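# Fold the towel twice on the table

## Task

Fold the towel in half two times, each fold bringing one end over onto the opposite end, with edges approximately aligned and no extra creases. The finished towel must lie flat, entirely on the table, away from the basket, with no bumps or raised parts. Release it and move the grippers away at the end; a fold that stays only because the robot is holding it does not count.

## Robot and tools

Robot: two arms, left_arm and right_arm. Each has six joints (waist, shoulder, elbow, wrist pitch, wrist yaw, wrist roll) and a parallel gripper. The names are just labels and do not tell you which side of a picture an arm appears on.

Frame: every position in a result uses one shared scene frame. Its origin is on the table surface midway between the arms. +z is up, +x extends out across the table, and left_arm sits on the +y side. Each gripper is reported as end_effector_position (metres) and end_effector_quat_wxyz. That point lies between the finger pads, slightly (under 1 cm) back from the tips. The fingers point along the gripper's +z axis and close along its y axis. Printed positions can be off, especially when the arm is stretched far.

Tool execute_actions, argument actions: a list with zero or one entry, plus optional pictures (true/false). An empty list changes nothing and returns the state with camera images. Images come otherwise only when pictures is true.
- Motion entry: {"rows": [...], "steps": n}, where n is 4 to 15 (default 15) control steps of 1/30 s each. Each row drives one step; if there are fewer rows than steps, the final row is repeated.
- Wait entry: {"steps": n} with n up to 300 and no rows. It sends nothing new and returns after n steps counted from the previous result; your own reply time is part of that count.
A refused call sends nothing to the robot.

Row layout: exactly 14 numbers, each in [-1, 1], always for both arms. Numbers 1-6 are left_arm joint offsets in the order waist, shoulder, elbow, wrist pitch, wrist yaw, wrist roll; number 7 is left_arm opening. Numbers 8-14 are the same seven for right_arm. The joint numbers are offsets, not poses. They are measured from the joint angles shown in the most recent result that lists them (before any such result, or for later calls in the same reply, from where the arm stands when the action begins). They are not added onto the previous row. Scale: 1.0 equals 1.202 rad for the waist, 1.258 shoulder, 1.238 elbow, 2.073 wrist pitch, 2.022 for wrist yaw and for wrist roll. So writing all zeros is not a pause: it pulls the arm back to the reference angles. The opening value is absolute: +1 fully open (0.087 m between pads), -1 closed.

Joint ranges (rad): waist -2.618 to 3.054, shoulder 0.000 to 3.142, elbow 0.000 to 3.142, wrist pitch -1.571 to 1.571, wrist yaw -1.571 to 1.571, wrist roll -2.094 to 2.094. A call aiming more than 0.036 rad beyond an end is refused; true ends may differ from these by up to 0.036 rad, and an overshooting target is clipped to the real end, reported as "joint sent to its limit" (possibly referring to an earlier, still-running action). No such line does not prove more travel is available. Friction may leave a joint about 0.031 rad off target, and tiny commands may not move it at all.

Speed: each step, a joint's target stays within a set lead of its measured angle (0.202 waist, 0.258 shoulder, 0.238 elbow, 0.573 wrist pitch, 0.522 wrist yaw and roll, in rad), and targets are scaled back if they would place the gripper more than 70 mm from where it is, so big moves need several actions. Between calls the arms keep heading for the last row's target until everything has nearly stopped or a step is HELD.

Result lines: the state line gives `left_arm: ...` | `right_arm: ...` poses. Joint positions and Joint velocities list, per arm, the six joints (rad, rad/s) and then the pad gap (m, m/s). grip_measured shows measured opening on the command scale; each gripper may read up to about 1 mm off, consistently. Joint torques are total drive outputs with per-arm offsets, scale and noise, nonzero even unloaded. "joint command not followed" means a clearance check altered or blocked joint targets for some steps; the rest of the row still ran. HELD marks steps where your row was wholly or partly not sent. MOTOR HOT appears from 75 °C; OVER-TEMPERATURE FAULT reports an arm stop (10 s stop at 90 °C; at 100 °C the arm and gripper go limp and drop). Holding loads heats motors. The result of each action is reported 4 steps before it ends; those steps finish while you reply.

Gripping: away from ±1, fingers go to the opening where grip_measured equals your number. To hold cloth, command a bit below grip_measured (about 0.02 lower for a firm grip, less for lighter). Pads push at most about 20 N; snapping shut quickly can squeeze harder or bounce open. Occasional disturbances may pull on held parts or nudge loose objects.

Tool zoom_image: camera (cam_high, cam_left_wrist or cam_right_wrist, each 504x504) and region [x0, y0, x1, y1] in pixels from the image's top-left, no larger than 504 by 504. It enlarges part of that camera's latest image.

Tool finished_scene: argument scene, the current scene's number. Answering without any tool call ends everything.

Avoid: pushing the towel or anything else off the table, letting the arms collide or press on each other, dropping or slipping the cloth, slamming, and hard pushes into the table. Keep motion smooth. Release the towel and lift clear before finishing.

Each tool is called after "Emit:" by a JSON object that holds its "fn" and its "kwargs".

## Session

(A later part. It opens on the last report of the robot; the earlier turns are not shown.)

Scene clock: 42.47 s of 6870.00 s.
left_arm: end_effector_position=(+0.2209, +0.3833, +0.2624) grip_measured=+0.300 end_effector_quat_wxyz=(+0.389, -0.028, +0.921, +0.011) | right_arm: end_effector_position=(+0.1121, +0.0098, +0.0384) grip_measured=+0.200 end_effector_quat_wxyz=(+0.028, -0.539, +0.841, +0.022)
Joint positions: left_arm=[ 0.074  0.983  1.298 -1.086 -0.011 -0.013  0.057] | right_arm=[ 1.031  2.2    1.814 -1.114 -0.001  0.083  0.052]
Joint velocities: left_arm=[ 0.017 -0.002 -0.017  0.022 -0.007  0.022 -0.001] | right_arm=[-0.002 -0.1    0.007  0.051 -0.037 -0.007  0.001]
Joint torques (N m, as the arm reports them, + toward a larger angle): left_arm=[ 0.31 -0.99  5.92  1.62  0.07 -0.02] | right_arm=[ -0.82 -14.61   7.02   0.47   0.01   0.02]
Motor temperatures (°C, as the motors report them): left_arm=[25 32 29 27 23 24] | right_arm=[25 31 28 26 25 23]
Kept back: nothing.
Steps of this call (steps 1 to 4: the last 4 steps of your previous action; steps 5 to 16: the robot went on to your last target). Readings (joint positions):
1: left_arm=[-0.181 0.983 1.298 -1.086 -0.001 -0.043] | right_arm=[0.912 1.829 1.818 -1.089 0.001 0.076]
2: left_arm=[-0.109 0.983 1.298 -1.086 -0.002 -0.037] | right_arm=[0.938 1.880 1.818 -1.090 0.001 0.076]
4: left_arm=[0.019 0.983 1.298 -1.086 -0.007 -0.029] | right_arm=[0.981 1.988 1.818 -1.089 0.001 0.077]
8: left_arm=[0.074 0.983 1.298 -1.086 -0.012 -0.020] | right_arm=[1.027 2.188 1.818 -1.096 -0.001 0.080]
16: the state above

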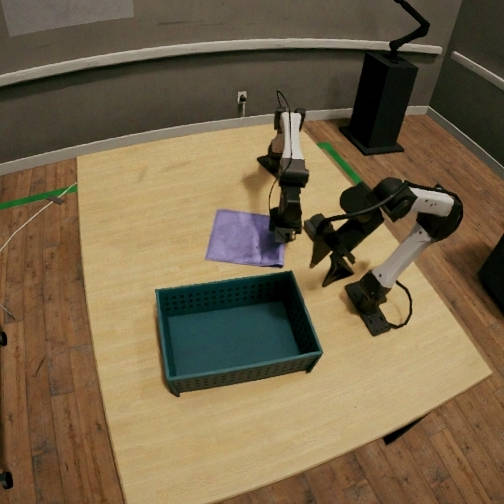

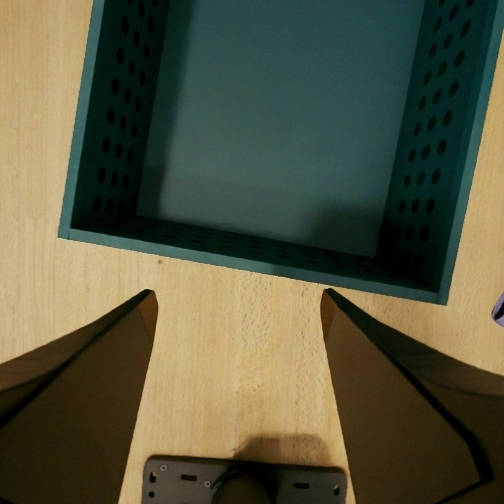

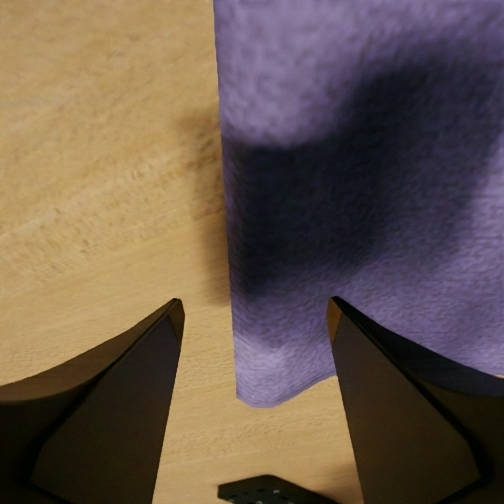

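Emit:
{"fn": "execute_actions", "kwargs": {"actions": [{"rows":[[0,0,0,0,0,0,0.3,-0.025,0,0,0.015,0,0,0.2],[0,0,0,0,0,0,0.3,-0.025,0.015,0,0.015,0,0,0.2],[0,0,0,0,0,0,0.3,-0.025,0.03,0,0.015,0,0,0.2],[0,0,0,0,0,0,0.3,-0.025,0.045,0,0.015,0,0,0.2],[0,0,0,0,0,0,0.3,-0.025,0.06,0,0.015,0,0,0.2],[0,0,0,0,0,0,0.3,-0.025,0.075,0,0.015,0,0,0.2]],"steps":13}]}}

Emit:
{"fn": "execute_actions", "kwargs": {"actions": [{"rows":[[0,0,0,0,0,0,0.3,0,0.015,0,0,0,0,0],[0,0,0,0,0,0,0.3,0,0.015,0,0,0,0,-0.2],[0,0,0,0,0,0,0.3,0,0.015,0,0,0,0,-0.4],[0,0,0,0,0,0,0.3,0,0.015,0,0,0,0,-0.6],[0,0,0,0,0,0,0.3,0,0.015,0,0,0,0,-0.8],[0,0,0,0,0,0,0.3,0,0.015,0,0,0,0,-1]],"steps":13}], "pictures": true}}

Scene clock: 43.03 s of 6870.00 s.
left_arm: end_effector_position=(+0.2209, +0.3834, +0.2624) grip_measured=+0.300 end_effector_quat_wxyz=(+0.389, -0.028, +0.921, +0.011) | right_arm: end_effector_position=(+0.1197, +0.0050, +0.0124) grip_measured=+0.200 end_effector_quat_wxyz=(+0.007, -0.530, +0.848, +0.006)
Joint positions: left_arm=[ 0.074  0.983  1.298 -1.086 -0.011 -0.012  0.057] | right_arm=[ 1.009  2.267  1.814 -1.098 -0.001  0.084  0.052]
Joint velocities: left_arm=[-0.002  0.002  0.017  0.051  0.007 -0.081  0.   ] | right_arm=[-0.012  0.388 -0.007  0.095 -0.007 -0.037 -0.   ]
Joint torques (N m, as the arm reports them, + toward a larger angle): left_arm=[-0.48 -1.26  5.84  1.7  -0.02 -0.11] | right_arm=[ -1.16 -13.56   6.     0.54  -0.02  -0.03]
Motor temperatures (°C, as the motors report them): left_arm=[25 32 29 27 23 24] | right_arm=[25 31 28 26 25 23]
Steps of this call (steps 1 to 8: the robot went on to your last target; steps 9 to 17: the first 9 steps of this action). Readings (joint positions):
9: left_arm=[0.074 0.983 1.298 -1.086 -0.011 -0.012] | right_arm=[1.029 2.197 1.814 -1.113 -0.001 0.084]
10: left_arm=[0.074 0.983 1.298 -1.086 -0.011 -0.012] | right_arm=[1.026 2.197 1.814 -1.111 -0.001 0.084]
12: left_arm=[0.074 0.983 1.298 -1.086 -0.011 -0.012] | right_arm=[1.018 2.202 1.814 -1.106 -0.001 0.084]
16: left_arm=[0.074 0.983 1.298 -1.086 -0.011 -0.012] | right_arm=[1.009 2.252 1.814 -1.098 -0.001 0.084]
17: the state above

Scene clock: 43.47 s of 6870.00 s.
left_arm: end_effector_position=(+0.2209, +0.3834, +0.2624) grip_measured=+0.300 end_effector_quat_wxyz=(+0.389, -0.028, +0.921, +0.011) | right_arm: end_effector_position=(+0.1214, +0.0046, +0.0125) grip_measured=-0.877 end_effector_quat_wxyz=(+0.010, -0.530, +0.848, +0.002)
Joint positions: left_arm=[ 0.074  0.983  1.298 -1.086 -0.011 -0.012  0.057] | right_arm=[ 1.008  2.27   1.818 -1.101  0.007  0.084  0.005]
Joint velocities: left_arm=[ 0.007 -0.002 -0.007 -0.022  0.081 -0.007 -0.001] | right_arm=[-0.012 -0.002 -0.007  0.125 -0.007  0.007 -0.   ]
Joint torques (N m, as the arm reports them, + toward a larger angle): left_arm=[-0.42 -1.21  5.82  1.7  -0.03 -0.11] | right_arm=[ -0.24 -12.14   6.01   0.5   -0.04  -0.02]
Motor temperatures (°C, as the motors report them): left_arm=[25 32 29 27 23 24] | right_arm=[25 32 28 26 25 23]
Steps of this call (steps 1 to 4: the last 4 steps of your previous action; steps 5 to 13: the first 9 steps of this action, its rows measured from where the robot was after step 4). Readings (joint positions):
4: left_arm=[0.074 0.983 1.298 -1.086 -0.011 -0.012] | right_arm=[1.008 2.270 1.818 -1.097 0.001 0.084]
5: left_arm=[0.074 0.983 1.298 -1.086 -0.011 -0.012] | right_arm=[1.008 2.270 1.818 -1.097 0.003 0.084]
6: left_arm=[0.074 0.983 1.298 -1.086 -0.011 -0.012] | right_arm=[1.008 2.270 1.818 -1.097 0.004 0.084]
8: left_arm=[0.074 0.983 1.298 -1.086 -0.011 -0.012] | right_arm=[1.008 2.270 1.818 -1.100 0.008 0.084]
12: left_arm=[0.074 0.983 1.298 -1.086 -0.011 -0.012] | right_arm=[1.008 2.270 1.818 -1.101 0.007 0.084]
13: the state above

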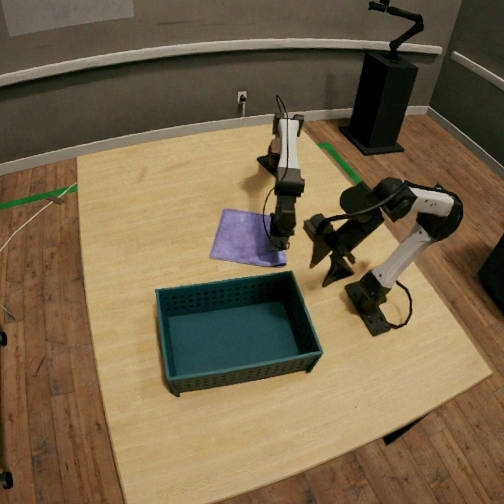

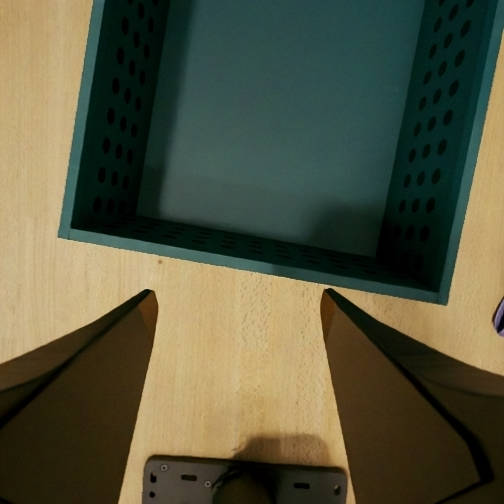

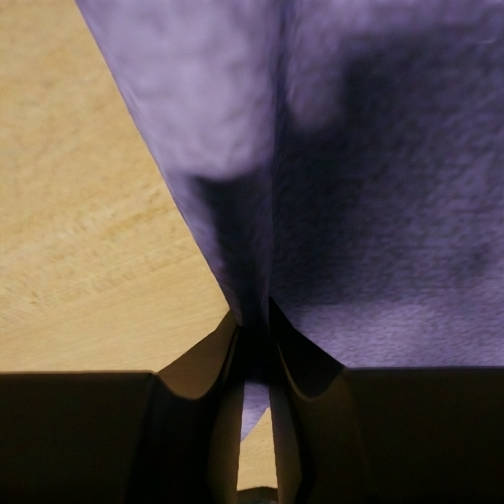

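Emit:
{"fn": "execute_actions", "kwargs": {"actions": []}}

Scene clock: 44.07 s of 6870.00 s.
left_arm: end_effector_position=(+0.2209, +0.3834, +0.2624) grip_measured=+0.300 end_effector_quat_wxyz=(+0.389, -0.028, +0.921, +0.011) | right_arm: end_effector_position=(+0.1214, +0.0046, +0.0125) grip_measured=-0.877 end_effector_quat_wxyz=(+0.010, -0.530, +0.848, +0.002)
Joint positions: left_arm=[ 0.074  0.983  1.298 -1.086 -0.011 -0.012  0.057] | right_arm=[ 1.008  2.27   1.818 -1.101  0.007  0.084  0.005]
Joint velocities: left_arm=[-0.002 -0.007 -0.002  0.007 -0.051 -0.007  0.   ] | right_arm=[ 0.007 -0.012 -0.012 -0.037 -0.007  0.007 -0.   ]
Joint torques (N m, as the arm reports them, + toward a larger angle): left_arm=[-0.47 -1.2   5.87  1.68 -0.03 -0.12] | right_arm=[ -0.37 -12.36   5.91   0.47  -0.09   0.01]
Motor temperatures (°C, as the motors report them): left_arm=[25 32 29 27 23 24] | right_arm=[25 32 28 26 25 23]
Kept back: nothing.
Steps of this call (steps 1 to 4: the last 4 steps of your previous action; steps 5 to 15: the robot went on to your last target; steps 16 to 18: nothing new was sent). Readings (joint positions):
1: left_arm=[0.074 0.983 1.298 -1.086 -0.011 -0.012] | right_arm=[1.008 2.270 1.818 -1.101 0.007 0.084]
2: left_arm=[0.074 0.983 1.298 -1.086 -0.011 -0.012] | right_arm=[1.008 2.270 1.818 -1.101 0.007 0.084]
4: left_arm=[0.074 0.983 1.298 -1.086 -0.011 -0.012] | right_arm=[1.008 2.270 1.818 -1.101 0.007 0.084]
8: left_arm=[0.074 0.983 1.298 -1.086 -0.011 -0.012] | right_arm=[1.008 2.270 1.818 -1.101 0.007 0.084]
18: the state above
All arms were judged still, so your last target was given up. Only a new action makes them travel on or press farther. Fingers that are still opening or closing keep moving.

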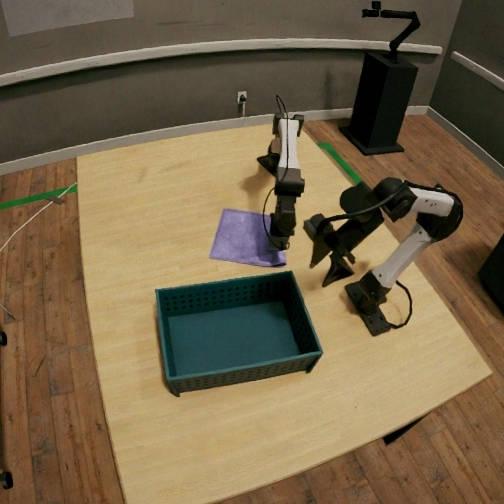

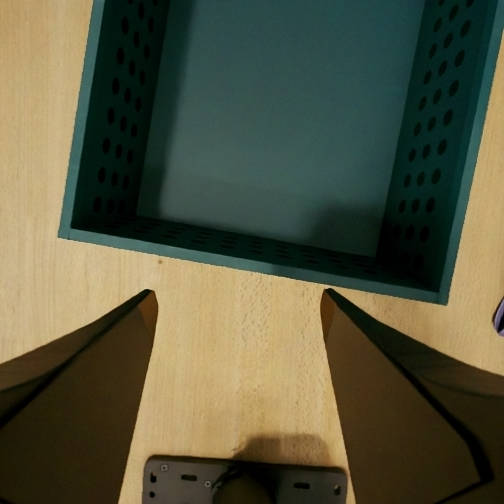

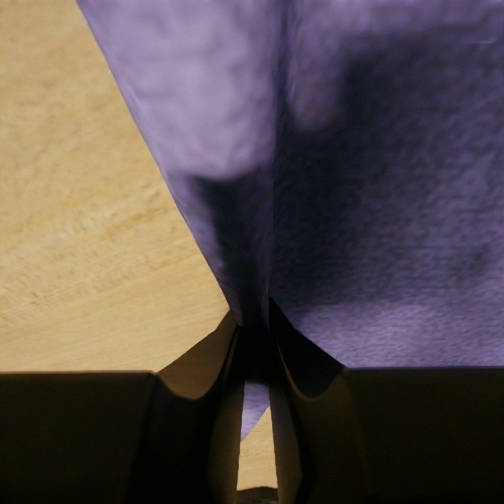

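Emit:
{"fn": "execute_actions", "kwargs": {"actions": [{"rows":[[0,0,0,0,0,0,0.3,-0.004,-0.005,0.025,-0.017,0,-0.003,-1],[0,0,0,0,0,0,0.3,-0.009,-0.01,0.05,-0.035,0,-0.006,-1],[0,0,0,0,0,0,0.3,-0.015,-0.014,0.076,-0.052,0,-0.01,-1],[0,0,0,0,0,0,0.3,-0.023,-0.018,0.102,-0.07,0,-0.014,-1],[0,0,0,0,0,0,0.3,-0.032,-0.021,0.128,-0.087,0,-0.019,-1],[0,0,0,0,0,0,0.3,-0.042,-0.023,0.154,-0.105,0,-0.025,-1],[0,0,0,0,0,0,0.3,-0.052,-0.023,0.18,-0.122,0,-0.031,-1],[0,0,0,0,0,0,0.3,-0.068,-0.02,0.205,-0.135,0,-0.04,-1],[0,0,0,0,0,0,0.3,-0.085,-0.016,0.23,-0.147,0,-0.05,-1],[0,0,0,0,0,0,0.3,-0.102,-0.011,0.253,-0.158,0,-0.06,-1],[0,0,0,0,0,0,0.3,-0.12,-0.006,0.274,-0.167,0,-0.071,-1],[0,0,0,0,0,0,0.3,-0.138,-0.001,0.293,-0.175,0,-0.082,-1],[0,0,0,0,0,0,0.3,-0.156,0.004,0.31,-0.182,0,-0.093,-1],[0,0,0,0,0,0,0.3,-0.173,0.009,0.326,-0.188,0,-0.103,-1],[0,0,0,0,0,0,0.3,-0.19,0.014,0.34,-0.194,0,-0.113,-1]]}]}}

Emit:
{"fn": "execute_actions", "kwargs": {"actions": [{"steps":18}], "pictures": true}}

Emit:
{"fn": "zoom_image", "kwargs": {"camera": "cam_high", "region": [170,150,330,310]}}

Scene clock: 44.93 s of 6870.00 s.
left_arm: end_effector_position=(+0.2209, +0.3834, +0.2624) grip_measured=+0.300 end_effector_quat_wxyz=(+0.389, -0.028, +0.921, +0.011) | right_arm: end_effector_position=(+0.1620, +0.0061, +0.0804) grip_measured=-0.877 end_effector_quat_wxyz=(+0.031, -0.524, +0.851, +0.016)
Joint positions: left_arm=[ 0.074  0.983  1.298 -1.086 -0.011 -0.012  0.057] | right_arm=[ 0.925  2.27   2.095 -1.328  0.007  0.014  0.005]
Joint velocities: left_arm=[-0.002 -0.002 -0.007  0.037  0.051  0.007  0.   ] | right_arm=[-0.598 -0.007  0.842 -0.696 -0.007 -0.462  0.   ]
Joint torques (N m, as the arm reports them, + toward a larger angle): left_arm=[-0.43 -1.29  5.83  1.71 -0.04 -0.07] | right_arm=[ -2.49 -14.57   6.47   0.42   0.04  -0.11]
Motor temperatures (°C, as the motors report them): left_arm=[25 32 29 27 23 24] | right_arm=[25 32 28 26 25 23]
Steps of this call (steps 1 to 15: nothing new was sent; steps 16 to 26: the first 11 steps of this action). Readings (joint positions):
16: left_arm=[0.074 0.983 1.298 -1.086 -0.011 -0.012] | right_arm=[1.008 2.270 1.822 -1.105 0.007 0.084]
17: left_arm=[0.074 0.983 1.298 -1.086 -0.011 -0.012] | right_arm=[1.008 2.270 1.831 -1.116 0.007 0.084]
19: left_arm=[0.074 0.983 1.298 -1.086 -0.011 -0.012] | right_arm=[1.006 2.270 1.869 -1.157 0.007 0.079]
23: left_arm=[0.074 0.983 1.298 -1.086 -0.011 -0.012] | right_arm=[0.977 2.270 2.000 -1.255 0.007 0.053]
26: the state above

Scene clock: 45.53 s of 6870.00 s.
left_arm: end_effector_position=(+0.2209, +0.3834, +0.2624) grip_measured=+0.300 end_effector_quat_wxyz=(+0.389, -0.028, +0.921, +0.011) | right_arm: end_effector_position=(+0.2166, -0.0397, +0.1137) grip_measured=-0.877 end_effector_quat_wxyz=(+0.020, -0.520, +0.854, +0.004)
Joint positions: left_arm=[ 0.074  0.983  1.298 -1.086 -0.011 -0.012  0.057] | right_arm=[ 0.77   2.27   2.225 -1.487  0.009 -0.132  0.005]
Joint velocities: left_arm=[ 0.007 -0.002 -0.002 -0.022 -0.037  0.007 -0.   ] | right_arm=[-0.022 -0.007  0.007 -0.007 -0.037  0.022 -0.001]
Joint torques (N m, as the arm reports them, + toward a larger angle): left_arm=[-0.63 -1.31  5.83  1.68 -0.04 -0.09] | right_arm=[  0.4  -12.23   6.73   0.4   -0.02  -0.08]
Motor temperatures (°C, as the motors report them): left_arm=[25 32 29 27 23 24] | right_arm=[25 32 28 26 25 23]
Kept back: nothing.
Steps of this call (steps 1 to 4: the last 4 steps of your previous action; steps 5 to 18: the robot went on to your last target). Readings (joint positions):
1: left_arm=[0.074 0.983 1.298 -1.086 -0.011 -0.012] | right_arm=[0.903 2.270 2.123 -1.350 0.007 -0.002]
2: left_arm=[0.074 0.983 1.298 -1.086 -0.011 -0.012] | right_arm=[0.879 2.270 2.148 -1.371 0.007 -0.020]
4: left_arm=[0.074 0.983 1.298 -1.086 -0.011 -0.012] | right_arm=[0.830 2.270 2.192 -1.408 0.007 -0.056]
8: left_arm=[0.074 0.983 1.298 -1.086 -0.011 -0.012] | right_arm=[0.767 2.270 2.225 -1.450 0.009 -0.101]
18: the state above

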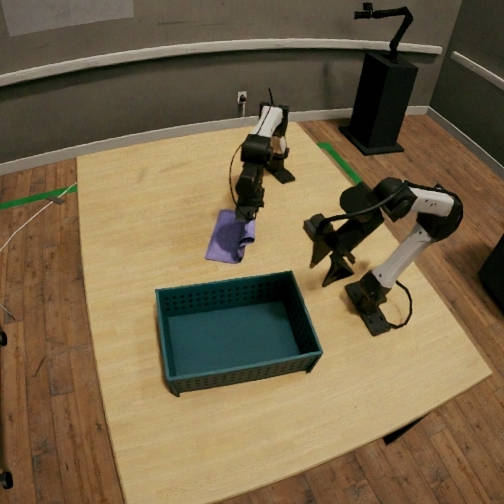

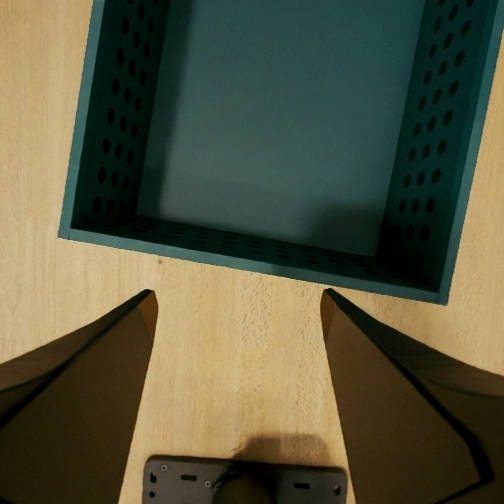

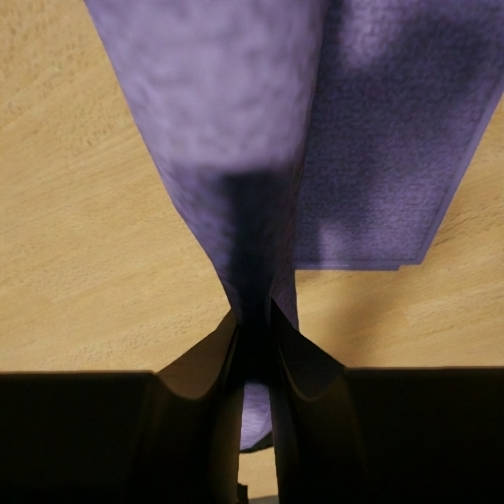

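Region (170, 150, 330, 310) of cam_high's 504x504 image, scaled by 3.150, with more detail than that image has.

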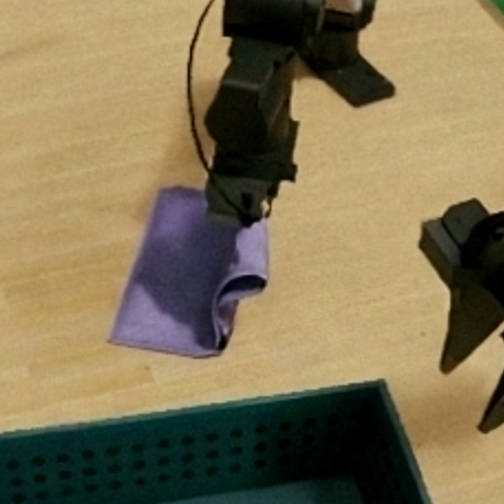

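Emit:
{"fn": "execute_actions", "kwargs": {"actions": [{"rows":[[0,0,0,0,0,0,0.3,-0.012,0.006,0,0.003,0,-0.008,-1],[0,0,0,0,0,0,0.3,-0.025,0.012,0,0.007,0,-0.017,-1],[0,0,0,0,0,0,0.3,-0.038,0.019,0,0.011,0,-0.026,-1],[0,0,0,0,0,0,0.3,-0.051,0.026,0,0.016,0,-0.035,-1],[0,0,0,0,0,0,0.3,-0.064,0.033,0,0.021,0,-0.044,-1],[0,0,0,0,0,0,0.3,-0.077,0.04,-0.002,0.026,0,-0.053,-1],[0,0,0,0,0,0,0.3,-0.089,0.047,-0.005,0.032,0,-0.062,-1],[0,0,0,0,0,0,0.3,-0.101,0.054,-0.009,0.038,0,-0.07,-1],[0,0,0,0,0,0,0.3,-0.112,0.061,-0.014,0.044,0,-0.078,-1],[0,0,0,0,0,0,0.3,-0.122,0.068,-0.02,0.05,0,-0.085,-1],[0,0,0,0,0,0,0.3,-0.131,0.075,-0.026,0.056,0,-0.091,-1],[0,0,0,0,0,0,0.3,-0.139,0.082,-0.032,0.062,0,-0.097,-1],[0,0,0,0,0,0,0.3,-0.146,0.088,-0.038,0.068,0,-0.102,-1],[0,0,0,0,0,0,0.3,-0.151,0.094,-0.045,0.074,0,-0.105,-1],[0,0,0,0,0,0,0.3,-0.155,0.1,-0.051,0.08,0,-0.108,-1]]}]}}

Emit:
{"fn": "execute_actions", "kwargs": {"actions": [{"steps":16}], "pictures": true}}

Emit:
{"fn": "zoom_image", "kwargs": {"camera": "cam_high", "region": [170,150,330,310]}}

Scene clock: 46.30 s of 6870.00 s.
left_arm: end_effector_position=(+0.2209, +0.3834, +0.2624) grip_measured=+0.300 end_effector_quat_wxyz=(+0.389, -0.028, +0.921, +0.011) | right_arm: end_effector_position=(+0.2689, -0.0651, +0.0910) grip_measured=-0.877 end_effector_quat_wxyz=(+0.020, -0.515, +0.857, +0.002)
Joint positions: left_arm=[ 0.074  0.983  1.298 -1.086 -0.011 -0.012  0.057] | right_arm=[ 0.643  2.322  2.222 -1.431  0.008 -0.246  0.005]
Joint velocities: left_arm=[-0.017  0.012 -0.002  0.037 -0.007 -0.037 -0.   ] | right_arm=[-0.462  0.276 -0.168  0.447  0.007 -0.388  0.001]
Joint torques (N m, as the arm reports them, + toward a larger angle): left_arm=[-0.43 -1.21  5.85  1.67 -0.06 -0.09] | right_arm=[ -0.76 -12.23   4.4    0.45   0.06  -0.01]
Motor temperatures (°C, as the motors report them): left_arm=[25 31 29 27 23 24] | right_arm=[25 33 28 26 25 23]
Steps of this call (steps 1 to 12: the robot went on to your last target; steps 13 to 23: the first 11 steps of this action). Readings (joint positions):
13: left_arm=[0.074 0.983 1.298 -1.086 -0.011 -0.012] | right_arm=[0.770 2.270 2.225 -1.491 0.009 -0.135]
14: left_arm=[0.074 0.983 1.298 -1.086 -0.011 -0.012] | right_arm=[0.769 2.270 2.225 -1.491 0.009 -0.138]
16: left_arm=[0.074 0.983 1.298 -1.086 -0.011 -0.012] | right_arm=[0.758 2.270 2.225 -1.488 0.009 -0.154]
20: left_arm=[0.074 0.983 1.298 -1.086 -0.011 -0.012] | right_arm=[0.698 2.291 2.225 -1.463 0.008 -0.204]
23: the state above

Scene clock: 46.83 s of 6870.00 s.
left_arm: end_effector_position=(+0.2209, +0.3834, +0.2624) grip_measured=+0.300 end_effector_quat_wxyz=(+0.389, -0.028, +0.921, +0.011) | right_arm: end_effector_position=(+0.2947, -0.0796, +0.0488) grip_measured=-0.877 end_effector_quat_wxyz=(+0.004, -0.529, +0.849, -0.003)
Joint positions: left_arm=[ 0.074  0.983  1.298 -1.086 -0.011 -0.012  0.057] | right_arm=[ 0.584  2.391  2.171 -1.343  0.008 -0.337  0.005]
Joint velocities: left_arm=[-0.002  0.017  0.007  0.022  0.007 -0.022 -0.002] | right_arm=[-0.007 -0.007 -0.012  0.051  0.007 -0.051  0.001]
Joint torques (N m, as the arm reports them, + toward a larger angle): left_arm=[-0.51 -1.41  5.83  1.68 -0.03 -0.08] | right_arm=[ -0.37 -14.75   5.22   0.64  -0.07  -0.08]
Motor temperatures (°C, as the motors report them): left_arm=[25 31 29 27 23 24] | right_arm=[25 33 28 26 25 23]
Kept back: nothing.
Steps of this call (steps 1 to 4: the last 4 steps of your previous action; steps 5 to 16: the robot went on to your last target). Readings (joint positions):
1: left_arm=[0.074 0.983 1.298 -1.086 -0.011 -0.012] | right_arm=[0.628 2.332 2.216 -1.418 0.008 -0.260]
2: left_arm=[0.074 0.983 1.298 -1.086 -0.011 -0.012] | right_arm=[0.615 2.341 2.208 -1.406 0.008 -0.273]
4: left_arm=[0.074 0.983 1.298 -1.086 -0.011 -0.012] | right_arm=[0.595 2.360 2.191 -1.384 0.008 -0.295]
8: left_arm=[0.074 0.983 1.298 -1.086 -0.011 -0.012] | right_arm=[0.584 2.389 2.172 -1.358 0.008 -0.321]
16: the state above

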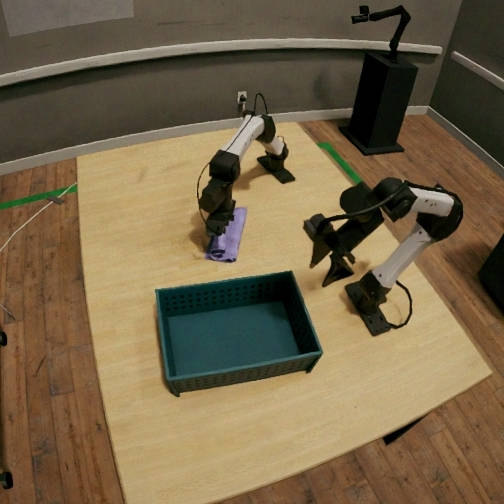

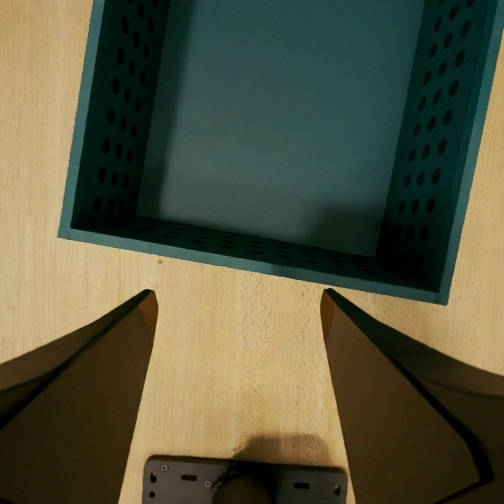

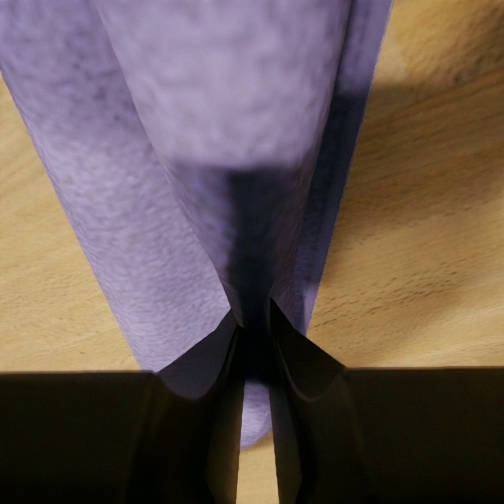

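Region (170, 150, 330, 310) of cam_high's 504x504 image, scaled by 3.150, with more detail than that image has.

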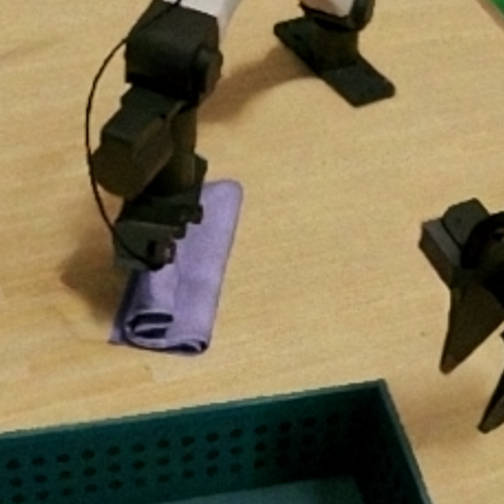

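Emit:
{"fn": "execute_actions", "kwargs": {"actions": [{"rows":[[0,0,0,0,0,0,0.3,0.01,-0.01,-0.015,0.006,0,0.005,-1],[0,0,0,0,0,0,0.3,0.02,-0.018,-0.03,0.012,0,0.01,-1],[0,0,0,0,0,0,0.3,0.03,-0.025,-0.045,0.018,0,0.016,-1],[0,0,0,0,0,0,0.3,0.04,-0.032,-0.06,0.025,0,0.022,-1],[0,0,0,0,0,0,0.3,0.05,-0.039,-0.075,0.031,0,0.028,-1],[0,0,0,0,0,0,0.3,0.058,-0.044,-0.088,0.036,0,0.032,-1],[0,0,0,0,0,0,0.3,0.065,-0.048,-0.097,0.04,0,0.034,-1]]}]}}

Emit:
{"fn": "execute_actions", "kwargs": {"actions": [{"steps":6}], "pictures": true}}

Emit:
{"fn": "zoom_image", "kwargs": {"camera": "cam_high", "region": [170,150,330,310]}}

Scene clock: 47.57 s of 6870.00 s.
left_arm: end_effector_position=(+0.2209, +0.3834, +0.2624) grip_measured=+0.300 end_effector_quat_wxyz=(+0.389, -0.028, +0.921, +0.011) | right_arm: end_effector_position=(+0.2622, -0.0649, +0.0375) grip_measured=-0.877 end_effector_quat_wxyz=(-0.007, -0.541, +0.841, -0.007)
Joint positions: left_arm=[ 0.074  0.983  1.298 -1.086 -0.011 -0.012  0.057] | right_arm=[ 0.66   2.36   2.067 -1.295  0.009 -0.291  0.005]
Joint velocities: left_arm=[-0.007 -0.012 -0.007  0.037  0.007  0.007 -0.   ] | right_arm=[ 0.144  0.007 -0.007  0.066 -0.037  0.095  0.001]
Joint torques (N m, as the arm reports them, + toward a larger angle): left_arm=[-0.55 -1.32  5.77  1.68 -0.03 -0.1 ] | right_arm=[ -0.93 -17.14   4.9    0.69  -0.02   0.15]
Motor temperatures (°C, as the motors report them): left_arm=[25 31 29 28 23 24] | right_arm=[25 33 28 26 25 23]
Steps of this call (steps 1 to 11: the robot went on to your last target; steps 12 to 22: the first 11 steps of this action). Readings (joint positions):
12: left_arm=[0.074 0.983 1.298 -1.086 -0.011 -0.012] | right_arm=[0.584 2.391 2.171 -1.340 0.008 -0.340]
13: left_arm=[0.074 0.983 1.298 -1.086 -0.011 -0.012] | right_arm=[0.586 2.391 2.167 -1.338 0.008 -0.338]
15: left_arm=[0.074 0.983 1.298 -1.086 -0.011 -0.012] | right_arm=[0.592 2.383 2.142 -1.326 0.009 -0.328]
19: left_arm=[0.074 0.983 1.298 -1.086 -0.011 -0.012] | right_arm=[0.634 2.363 2.078 -1.302 0.009 -0.301]
22: the state above

Scene clock: 47.77 s of 6870.00 s.
left_arm: end_effector_position=(+0.2209, +0.3834, +0.2624) grip_measured=+0.300 end_effector_quat_wxyz=(+0.389, -0.028, +0.921, +0.011) | right_arm: end_effector_position=(+0.2625, -0.0616, +0.0389) grip_measured=-0.877 end_effector_quat_wxyz=(+0.000, -0.539, +0.842, -0.005)
Joint positions: left_arm=[ 0.074  0.983  1.298 -1.086 -0.011 -0.012  0.057] | right_arm=[ 0.664  2.355  2.066 -1.284  0.009 -0.281  0.005]
Joint velocities: left_arm=[-0.007  0.007  0.002  0.022 -0.022 -0.051 -0.001] | right_arm=[-0.007 -0.012  0.012  0.007  0.022 -0.081  0.   ]
Joint torques (N m, as the arm reports them, + toward a larger angle): left_arm=[-0.47 -1.32  5.8   1.7   0.   -0.07] | right_arm=[ -0.36 -16.51   4.9    0.61   0.     0.1 ]
Motor temperatures (°C, as the motors report them): left_arm=[25 31 29 28 23 24] | right_arm=[25 33 28 26 25 23]
Kept back: nothing.
Steps of this call (steps 1 to 4: the last 4 steps of your previous action; steps 5 to 6: the robot went on to your last target). Readings (joint positions):
1: left_arm=[0.074 0.983 1.298 -1.086 -0.011 -0.012] | right_arm=[0.664 2.359 2.066 -1.292 0.009 -0.288]
2: left_arm=[0.074 0.983 1.298 -1.086 -0.011 -0.012] | right_arm=[0.664 2.359 2.066 -1.290 0.009 -0.286]
4: left_arm=[0.074 0.983 1.298 -1.086 -0.011 -0.012] | right_arm=[0.664 2.357 2.066 -1.286 0.009 -0.283]
6: the state above

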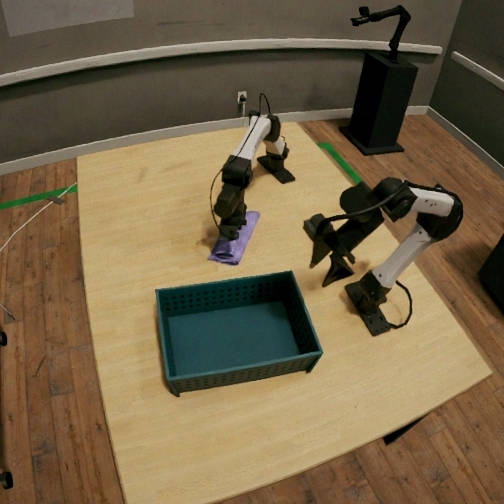

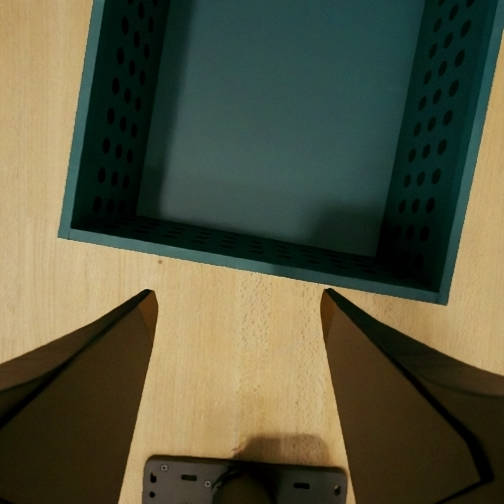

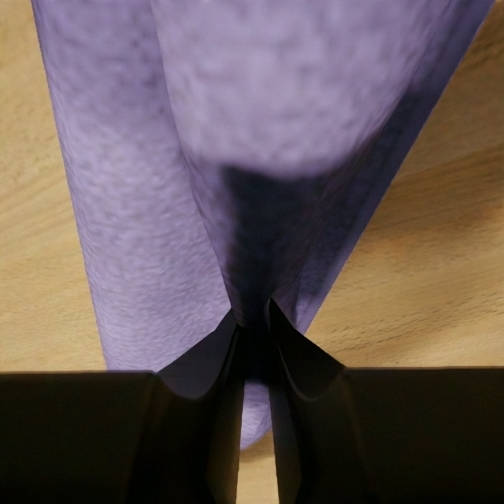

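Region (170, 150, 330, 310) of cam_high's 504x504 image, scaled by 3.150, with more detail than that image has.

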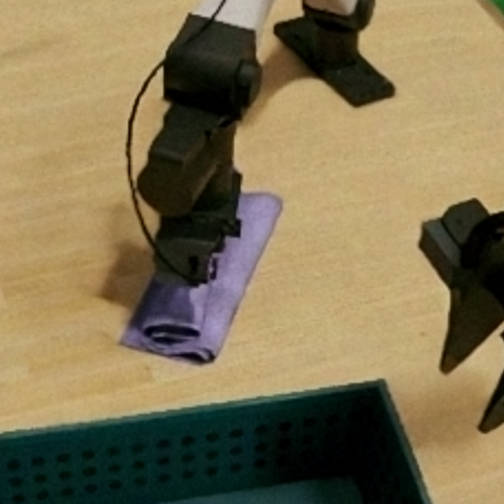

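Emit:
{"fn": "execute_actions", "kwargs": {"actions": [{"rows":[[0,0,0,0,0,0,0.3,0,0,0.025,-0.014,0,0.015,-1],[0,0,0,0,0,0,0.3,0,0,0.05,-0.028,0,0.03,-1],[0,0,0,0,0,0,0.3,0,0,0.075,-0.043,0,0.045,-1],[0,0,0,0,0,0,0.3,0.005,0,0.1,-0.057,0,0.06,-1],[0,0,0,0,0,0,0.3,0.012,0,0.12,-0.068,0,0.075,-1],[0,0,0,0,0,0,0.3,0.02,0,0.135,-0.077,0,0.09,-1],[0,0,0,0,0,0,0.3,0.028,0,0.147,-0.083,0,0.1,-1],[0,0,0,0,0,0,0.3,0.036,0,0.155,-0.088,0,0.11,-1],[0,0,0,0,0,0,0.3,0.044,0,0.155,-0.09,0,0.12,-1],[0,0,0,0,0,0,0.3,0.052,0,0.155,-0.09,0,0.13,-1]]}]}}

Emit:
{"fn": "execute_actions", "kwargs": {"actions": [{"steps":8}], "pictures": true}}

Emit:
{"fn": "zoom_image", "kwargs": {"camera": "cam_high", "region": [170,150,330,310]}}

Scene clock: 48.57 s of 6870.00 s.
left_arm: end_effector_position=(+0.2209, +0.3834, +0.2624) grip_measured=+0.300 end_effector_quat_wxyz=(+0.389, -0.028, +0.921, +0.011) | right_arm: end_effector_position=(+0.2523, -0.0408, +0.0812) grip_measured=-0.877 end_effector_quat_wxyz=(+0.023, -0.474, +0.880, +0.005)
Joint positions: left_arm=[ 0.074  0.983  1.298 -1.086 -0.011 -0.012  0.057] | right_arm=[ 0.697  2.357  2.245 -1.414  0.009 -0.098  0.005]
Joint velocities: left_arm=[-0.002 -0.002  0.002  0.051  0.022  0.007 -0.001] | right_arm=[ 0.31   0.022 -0.002 -0.242 -0.066  0.52  -0.   ]
Joint torques (N m, as the arm reports them, + toward a larger angle): left_arm=[-0.62 -1.28  5.72  1.66 -0.02 -0.11] | right_arm=[  0.7  -14.78   6.89   0.31   0.01   0.04]
Motor temperatures (°C, as the motors report them): left_arm=[25 31 29 28 23 24] | right_arm=[25 34 28 26 25 23]
Steps of this call (steps 1 to 13: the robot went on to your last target; steps 14 to 24: the first 11 steps of this action). Readings (joint positions):
14: left_arm=[0.074 0.983 1.298 -1.086 -0.011 -0.012] | right_arm=[0.664 2.354 2.068 -1.284 0.009 -0.276]
15: left_arm=[0.074 0.983 1.298 -1.086 -0.011 -0.012] | right_arm=[0.664 2.355 2.077 -1.293 0.009 -0.268]
17: left_arm=[0.074 0.983 1.298 -1.086 -0.011 -0.012] | right_arm=[0.664 2.357 2.117 -1.326 0.009 -0.241]
21: left_arm=[0.074 0.983 1.298 -1.086 -0.011 -0.012] | right_arm=[0.671 2.357 2.220 -1.387 0.009 -0.158]
24: the state above

Scene clock: 48.83 s of 6870.00 s.
left_arm: end_effector_position=(+0.2209, +0.3834, +0.2624) grip_measured=+0.300 end_effector_quat_wxyz=(+0.389, -0.028, +0.921, +0.011) | right_arm: end_effector_position=(+0.2345, -0.0389, +0.0825) grip_measured=-0.877 end_effector_quat_wxyz=(+0.005, -0.461, +0.887, -0.003)
Joint positions: left_arm=[ 0.074  0.983  1.298 -1.086 -0.011 -0.012  0.057] | right_arm=[ 0.727  2.357  2.245 -1.452  0.009 -0.04   0.005]
Joint velocities: left_arm=[-0.012  0.002 -0.012  0.037  0.051 -0.081  0.001] | right_arm=[-0.007  0.002  0.007 -0.095  0.007  0.051 -0.   ]
Joint torques (N m, as the arm reports them, + toward a larger angle): left_arm=[-0.54 -1.26  5.85  1.67 -0.01 -0.12] | right_arm=[ -0.46 -14.73   6.75   0.3   -0.05  -0.02]
Motor temperatures (°C, as the motors report them): left_arm=[25 31 29 28 23 24] | right_arm=[25 34 28 26 25 23]
Kept back: nothing.
Steps of this call (steps 1 to 4: the last 4 steps of your previous action; steps 5 to 8: the robot went on to your last target). Readings (joint positions):
1: left_arm=[0.074 0.983 1.298 -1.086 -0.011 -0.012] | right_arm=[0.706 2.357 2.245 -1.421 0.009 -0.084]
2: left_arm=[0.074 0.983 1.298 -1.086 -0.011 -0.012] | right_arm=[0.715 2.357 2.245 -1.430 0.009 -0.073]
4: left_arm=[0.074 0.983 1.298 -1.086 -0.011 -0.012] | right_arm=[0.725 2.357 2.245 -1.442 0.009 -0.057]
8: the state above

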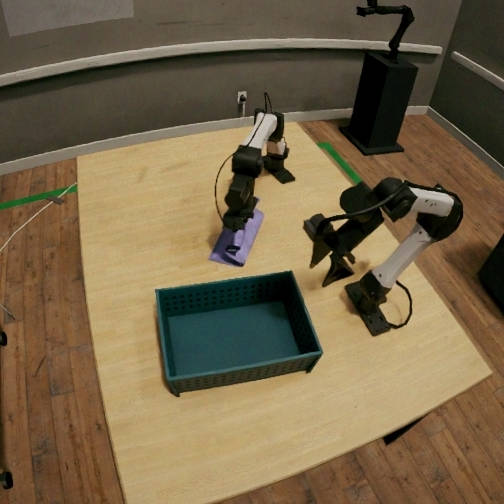

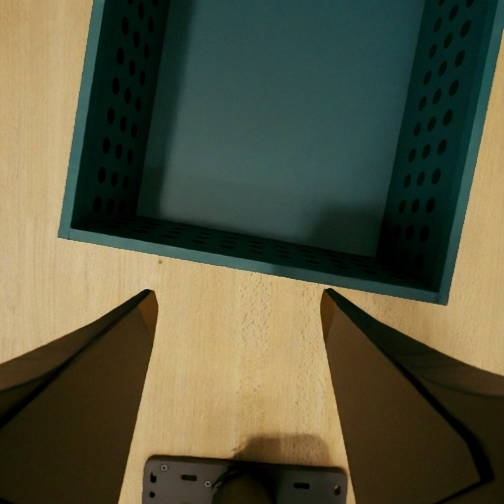

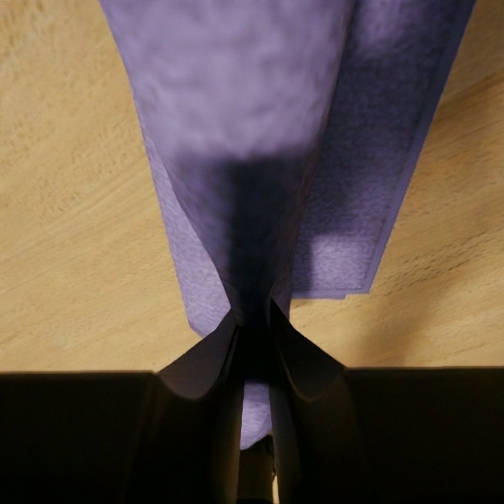

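Region (170, 150, 330, 310) of cam_high's 504x504 image, scaled by 3.150, with more detail than that image has.

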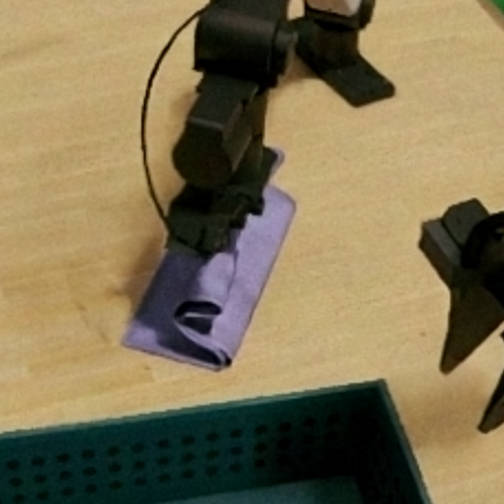

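Emit:
{"fn": "execute_actions", "kwargs": {"actions": [{"rows":[[0,0,0,0,0,0,0.3,0,0,-0.02,0.012,0,0,-1],[0,0,0,0,0,0,0.3,0,0,-0.04,0.024,0,0,-1],[0,0,0,0,0,0,0.3,0,0,-0.06,0.036,0,0,-1],[0,0,0,0,0,0,0.3,0,0,-0.08,0.048,0,0,-1],[0,0,0,0,0,0,0.3,0,0,-0.095,0.057,0,0,-1],[0,0,0,0,0,0,0.3,0,0,-0.105,0.063,0,0,-1],[0,0,0,0,0,0,0.3,0,0,-0.105,0.063,0,0,-1],[0,0,0,0,0,0,0.3,0,0,-0.105,0.063,0,0,-1],[0,0,0,0,0,0,0.3,-0.01,0,-0.105,0.063,0,0,-0.8],[0,0,0,0,0,0,0.3,-0.025,0,-0.105,0.063,0,0,-0.5],[0,0,0,0,0,0,0.3,-0.04,0,-0.105,0.063,0,0,-0.2],[0,0,0,0,0,0,0.3,-0.055,0,-0.105,0.063,0,0,0.1],[0,0,0,0,0,0,0.3,-0.07,0,-0.105,0.063,0,0,0.4],[0,0,0,0,0,0,0.3,-0.08,0,-0.105,0.063,0,0,0.7],[0,0,0,0,0,0,0.3,-0.085,0,-0.105,0.063,0,0,1]]}]}}

Emit:
{"fn": "execute_actions", "kwargs": {"actions": [{"steps":18}], "pictures": true}}

Emit:
{"fn": "zoom_image", "kwargs": {"camera": "cam_high", "region": [170,150,330,310]}}

Scene clock: 49.63 s of 6870.00 s.
left_arm: end_effector_position=(+0.2209, +0.3834, +0.2624) grip_measured=+0.300 end_effector_quat_wxyz=(+0.389, -0.028, +0.921, +0.011) | right_arm: end_effector_position=(+0.2324, -0.0440, +0.0537) grip_measured=-0.374 end_effector_quat_wxyz=(-0.008, -0.455, +0.890, -0.009)
Joint positions: left_arm=[ 0.074  0.983  1.298 -1.086 -0.011 -0.012  0.057] | right_arm=[ 0.722  2.357  2.125 -1.361  0.009 -0.03   0.027]
Joint velocities: left_arm=[-0.007  0.012  0.007  0.022  0.037 -0.037  0.   ] | right_arm=[-0.095 -0.002  0.007  0.183 -0.051  0.007  0.307]
Joint torques (N m, as the arm reports them, + toward a larger angle): left_arm=[-0.57 -1.28  5.94  1.67 -0.07 -0.05] | right_arm=[ -3.53 -14.53   5.14   0.5    0.01  -0.05]
Motor temperatures (°C, as the motors report them): left_arm=[25 30 29 28 23 24] | right_arm=[25 34 28 26 25 23]
Steps of this call (steps 1 to 13: the robot went on to your last target; steps 14 to 24: the first 11 steps of this action). Readings (joint positions):
14: left_arm=[0.074 0.983 1.298 -1.086 -0.011 -0.012] | right_arm=[0.727 2.357 2.244 -1.455 0.009 -0.029]
15: left_arm=[0.074 0.983 1.298 -1.086 -0.011 -0.012] | right_arm=[0.727 2.357 2.237 -1.448 0.009 -0.029]
17: left_arm=[0.074 0.983 1.298 -1.086 -0.011 -0.012] | right_arm=[0.727 2.357 2.207 -1.422 0.009 -0.029]
21: left_arm=[0.074 0.983 1.298 -1.086 -0.011 -0.012] | right_arm=[0.727 2.357 2.132 -1.376 0.009 -0.030]
24: the state above

Scene clock: 50.23 s of 6870.00 s.
left_arm: end_effector_position=(+0.2209, +0.3834, +0.2624) grip_measured=+0.300 end_effector_quat_wxyz=(+0.389, -0.028, +0.921, +0.011) | right_arm: end_effector_position=(+0.2691, -0.0683, +0.0527) grip_measured=+0.988 end_effector_quat_wxyz=(+0.002, -0.408, +0.913, -0.004)
Joint positions: left_arm=[ 0.074  0.983  1.298 -1.086 -0.011 -0.012  0.057] | right_arm=[ 0.617  2.357  2.125 -1.339  0.009 -0.032  0.087]
Joint velocities: left_arm=[-0.007 -0.017  0.002 -0.007  0.037 -0.022 -0.001] | right_arm=[-0.007 -0.022  0.007  0.022  0.007 -0.022 -0.001]
Joint torques (N m, as the arm reports them, + toward a larger angle): left_arm=[-0.49 -1.26  5.93  1.67  0.   -0.11] | right_arm=[  0.   -14.68   5.24   0.55  -0.05  -0.06]
Motor temperatures (°C, as the motors report them): left_arm=[25 30 29 28 23 24] | right_arm=[25 35 28 26 25 23]
Kept back: nothing.
Steps of this call (steps 1 to 4: the last 4 steps of your previous action; steps 5 to 18: the robot went on to your last target). Readings (joint positions):
1: left_arm=[0.074 0.983 1.298 -1.086 -0.011 -0.012] | right_arm=[0.715 2.357 2.125 -1.356 0.008 -0.031]
2: left_arm=[0.074 0.983 1.298 -1.086 -0.011 -0.012] | right_arm=[0.703 2.357 2.125 -1.351 0.008 -0.031]
4: left_arm=[0.074 0.983 1.298 -1.086 -0.011 -0.012] | right_arm=[0.671 2.357 2.125 -1.346 0.008 -0.032]
8: left_arm=[0.074 0.983 1.298 -1.086 -0.011 -0.012] | right_arm=[0.619 2.357 2.125 -1.340 0.009 -0.032]
18: the state above

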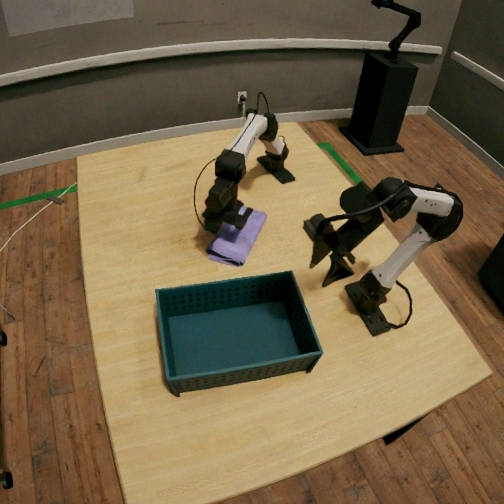

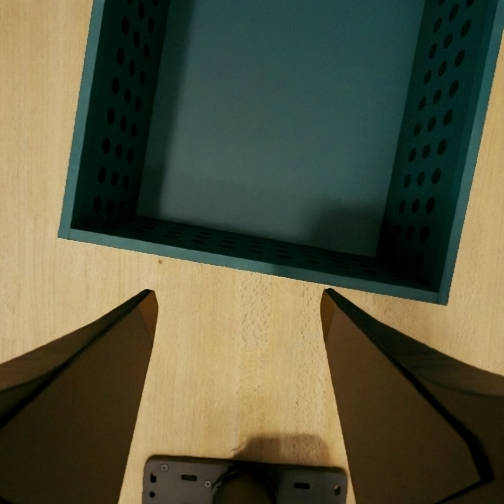

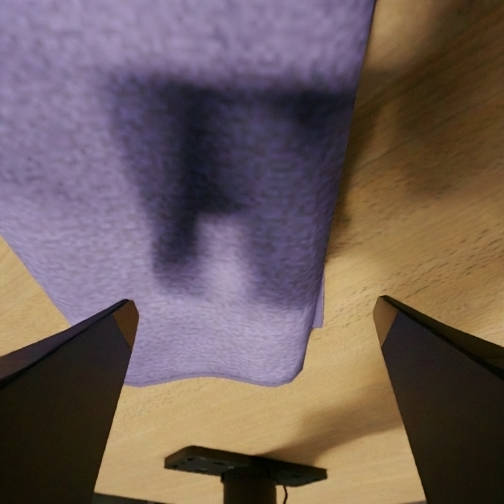

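Region (170, 150, 330, 310) of cam_high's 504x504 image, scaled by 3.150, with more detail than that image has.

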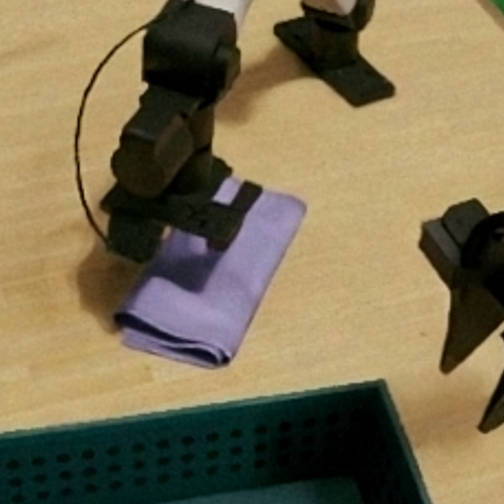

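Emit:
{"fn": "execute_actions", "kwargs": {"actions": [{"rows":[[0,0,0,0,0,0,0.3,0,-0.03,0.01,0,0,0,1],[0,0,0,0,0,0,0.3,0.01,-0.06,0.02,0,0,0,1],[0,0,0,0,0,0,0.3,0.02,-0.09,0.03,0,0,0,1],[0,0,0,0,0,0,0.3,0.03,-0.12,0.04,0,0,0,1],[0,0,0,0,0,0,0.3,0.04,-0.15,0.05,0,0,0,1],[0,0,0,0,0,0,0.3,0.05,-0.18,0.06,0,0,0,1],[0,0,0,0,0,0,0.3,0.06,-0.21,0.06,0,0,0,1],[0,0,0,0,0,0,0.3,0.06,-0.24,0.06,0,0,0,1],[0,0,0,0,0,0,0.3,0.06,-0.27,0.06,0,0,0,1],[0,0,0,0,0,0,0.3,0.06,-0.3,0.06,0,0,0,1]]}]}}

Emit:
{"fn": "execute_actions", "kwargs": {"actions": [{"steps":8}], "pictures": true}}

Emit:
{"fn": "zoom_image", "kwargs": {"camera": "cam_high", "region": [190,185,290,285]}}

Scene clock: 50.90 s of 6870.00 s.
left_arm: end_effector_position=(+0.2209, +0.3834, +0.2624) grip_measured=+0.300 end_effector_quat_wxyz=(+0.389, -0.028, +0.921, +0.011) | right_arm: end_effector_position=(+0.2571, -0.0447, +0.1765) grip_measured=+0.988 end_effector_quat_wxyz=(+0.149, -0.428, +0.889, +0.061)
Joint positions: left_arm=[ 0.074  0.983  1.298 -1.086 -0.011 -0.012  0.057] | right_arm=[ 0.676  2.079  2.171 -1.339  0.009 -0.032  0.087]
Joint velocities: left_arm=[ 0.002  0.002  0.002  0.051 -0.051  0.022  0.   ] | right_arm=[ 0.188 -1.253  0.164 -0.007 -0.066 -0.007  0.   ]
Joint torques (N m, as the arm reports them, + toward a larger angle): left_arm=[-0.42 -1.35  5.86  1.69  0.   -0.1 ] | right_arm=[ -0.15 -14.49   7.57   0.97  -0.08   0.02]
Motor temperatures (°C, as the motors report them): left_arm=[25 30 29 28 23 24] | right_arm=[25 35 28 26 25 23]
Steps of this call (steps 1 to 9: the robot went on to your last target; steps 10 to 20: the first 11 steps of this action). Readings (joint positions):
10: left_arm=[0.074 0.983 1.298 -1.086 -0.011 -0.012] | right_arm=[0.617 2.356 2.125 -1.338 0.009 -0.032]
11: left_arm=[0.074 0.983 1.298 -1.086 -0.011 -0.012] | right_arm=[0.617 2.352 2.125 -1.338 0.009 -0.032]
13: left_arm=[0.074 0.983 1.298 -1.086 -0.011 -0.012] | right_arm=[0.620 2.326 2.126 -1.339 0.009 -0.032]
17: left_arm=[0.074 0.983 1.298 -1.086 -0.011 -0.012] | right_arm=[0.650 2.206 2.154 -1.339 0.009 -0.032]
20: the state above

Scene clock: 51.17 s of 6870.00 s.
left_arm: end_effector_position=(+0.2209, +0.3834, +0.2624) grip_measured=+0.300 end_effector_quat_wxyz=(+0.389, -0.028, +0.921, +0.011) | right_arm: end_effector_position=(+0.2500, -0.0468, +0.2397) grip_measured=+0.988 end_effector_quat_wxyz=(+0.224, -0.425, +0.872, +0.096)
Joint positions: left_arm=[ 0.074  0.983  1.298 -1.086 -0.011 -0.012  0.057] | right_arm=[ 0.685  1.95   2.208 -1.336  0.009 -0.032  0.087]
Joint velocities: left_arm=[ 0.002 -0.017 -0.007  0.007 -0.051 -0.007  0.   ] | right_arm=[-0.027  0.144 -0.012 -0.051  0.007 -0.022 -0.   ]
Joint torques (N m, as the arm reports them, + toward a larger angle): left_arm=[-0.43 -1.28  5.87  1.7   0.01 -0.07] | right_arm=[ 0.   -9.01  5.26  1.21 -0.03  0.03]
Motor temperatures (°C, as the motors report them): left_arm=[25 30 29 28 23 24] | right_arm=[25 35 28 26 25 23]
Kept back: nothing.
Steps of this call (steps 1 to 4: the last 4 steps of your previous action; steps 5 to 8: the robot went on to your last target). Readings (joint positions):
1: left_arm=[0.074 0.983 1.298 -1.086 -0.011 -0.012] | right_arm=[0.681 2.039 2.178 -1.339 0.009 -0.032]
2: left_arm=[0.074 0.983 1.298 -1.086 -0.011 -0.012] | right_arm=[0.684 2.004 2.188 -1.338 0.009 -0.032]
4: left_arm=[0.074 0.983 1.298 -1.086 -0.011 -0.012] | right_arm=[0.685 1.958 2.204 -1.336 0.009 -0.032]
8: the state above

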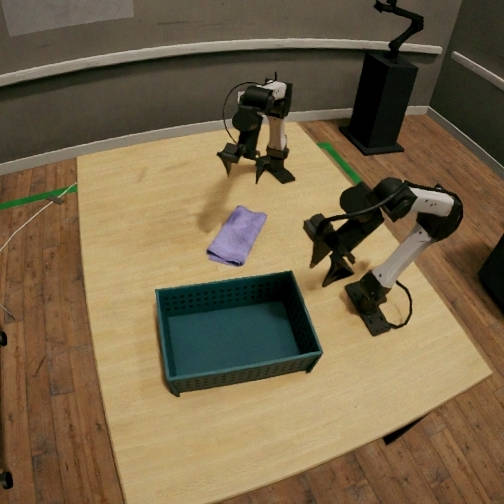

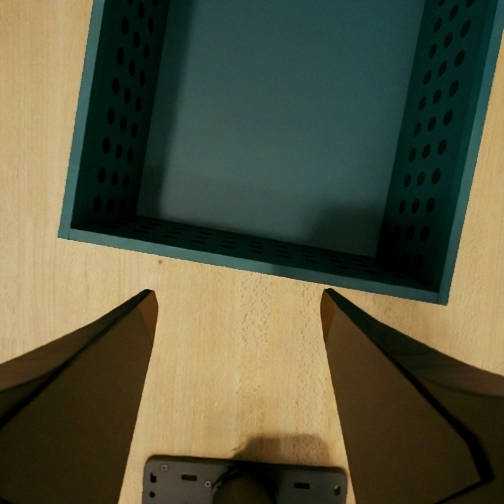

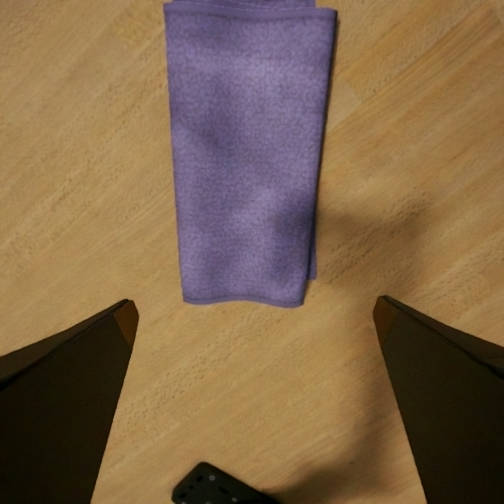

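Region (190, 185, 290, 285) of cam_high's 504x504 image, scaled by 5.040, with more detail than that image has.

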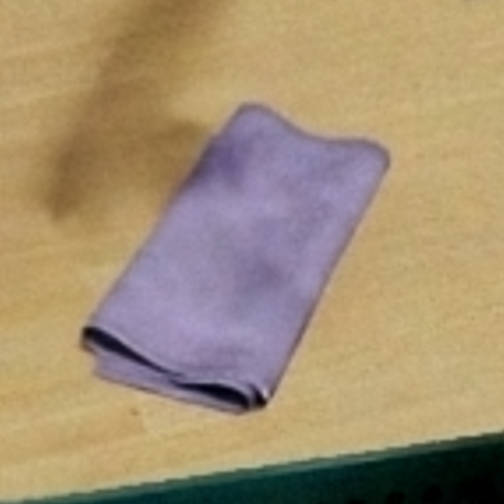

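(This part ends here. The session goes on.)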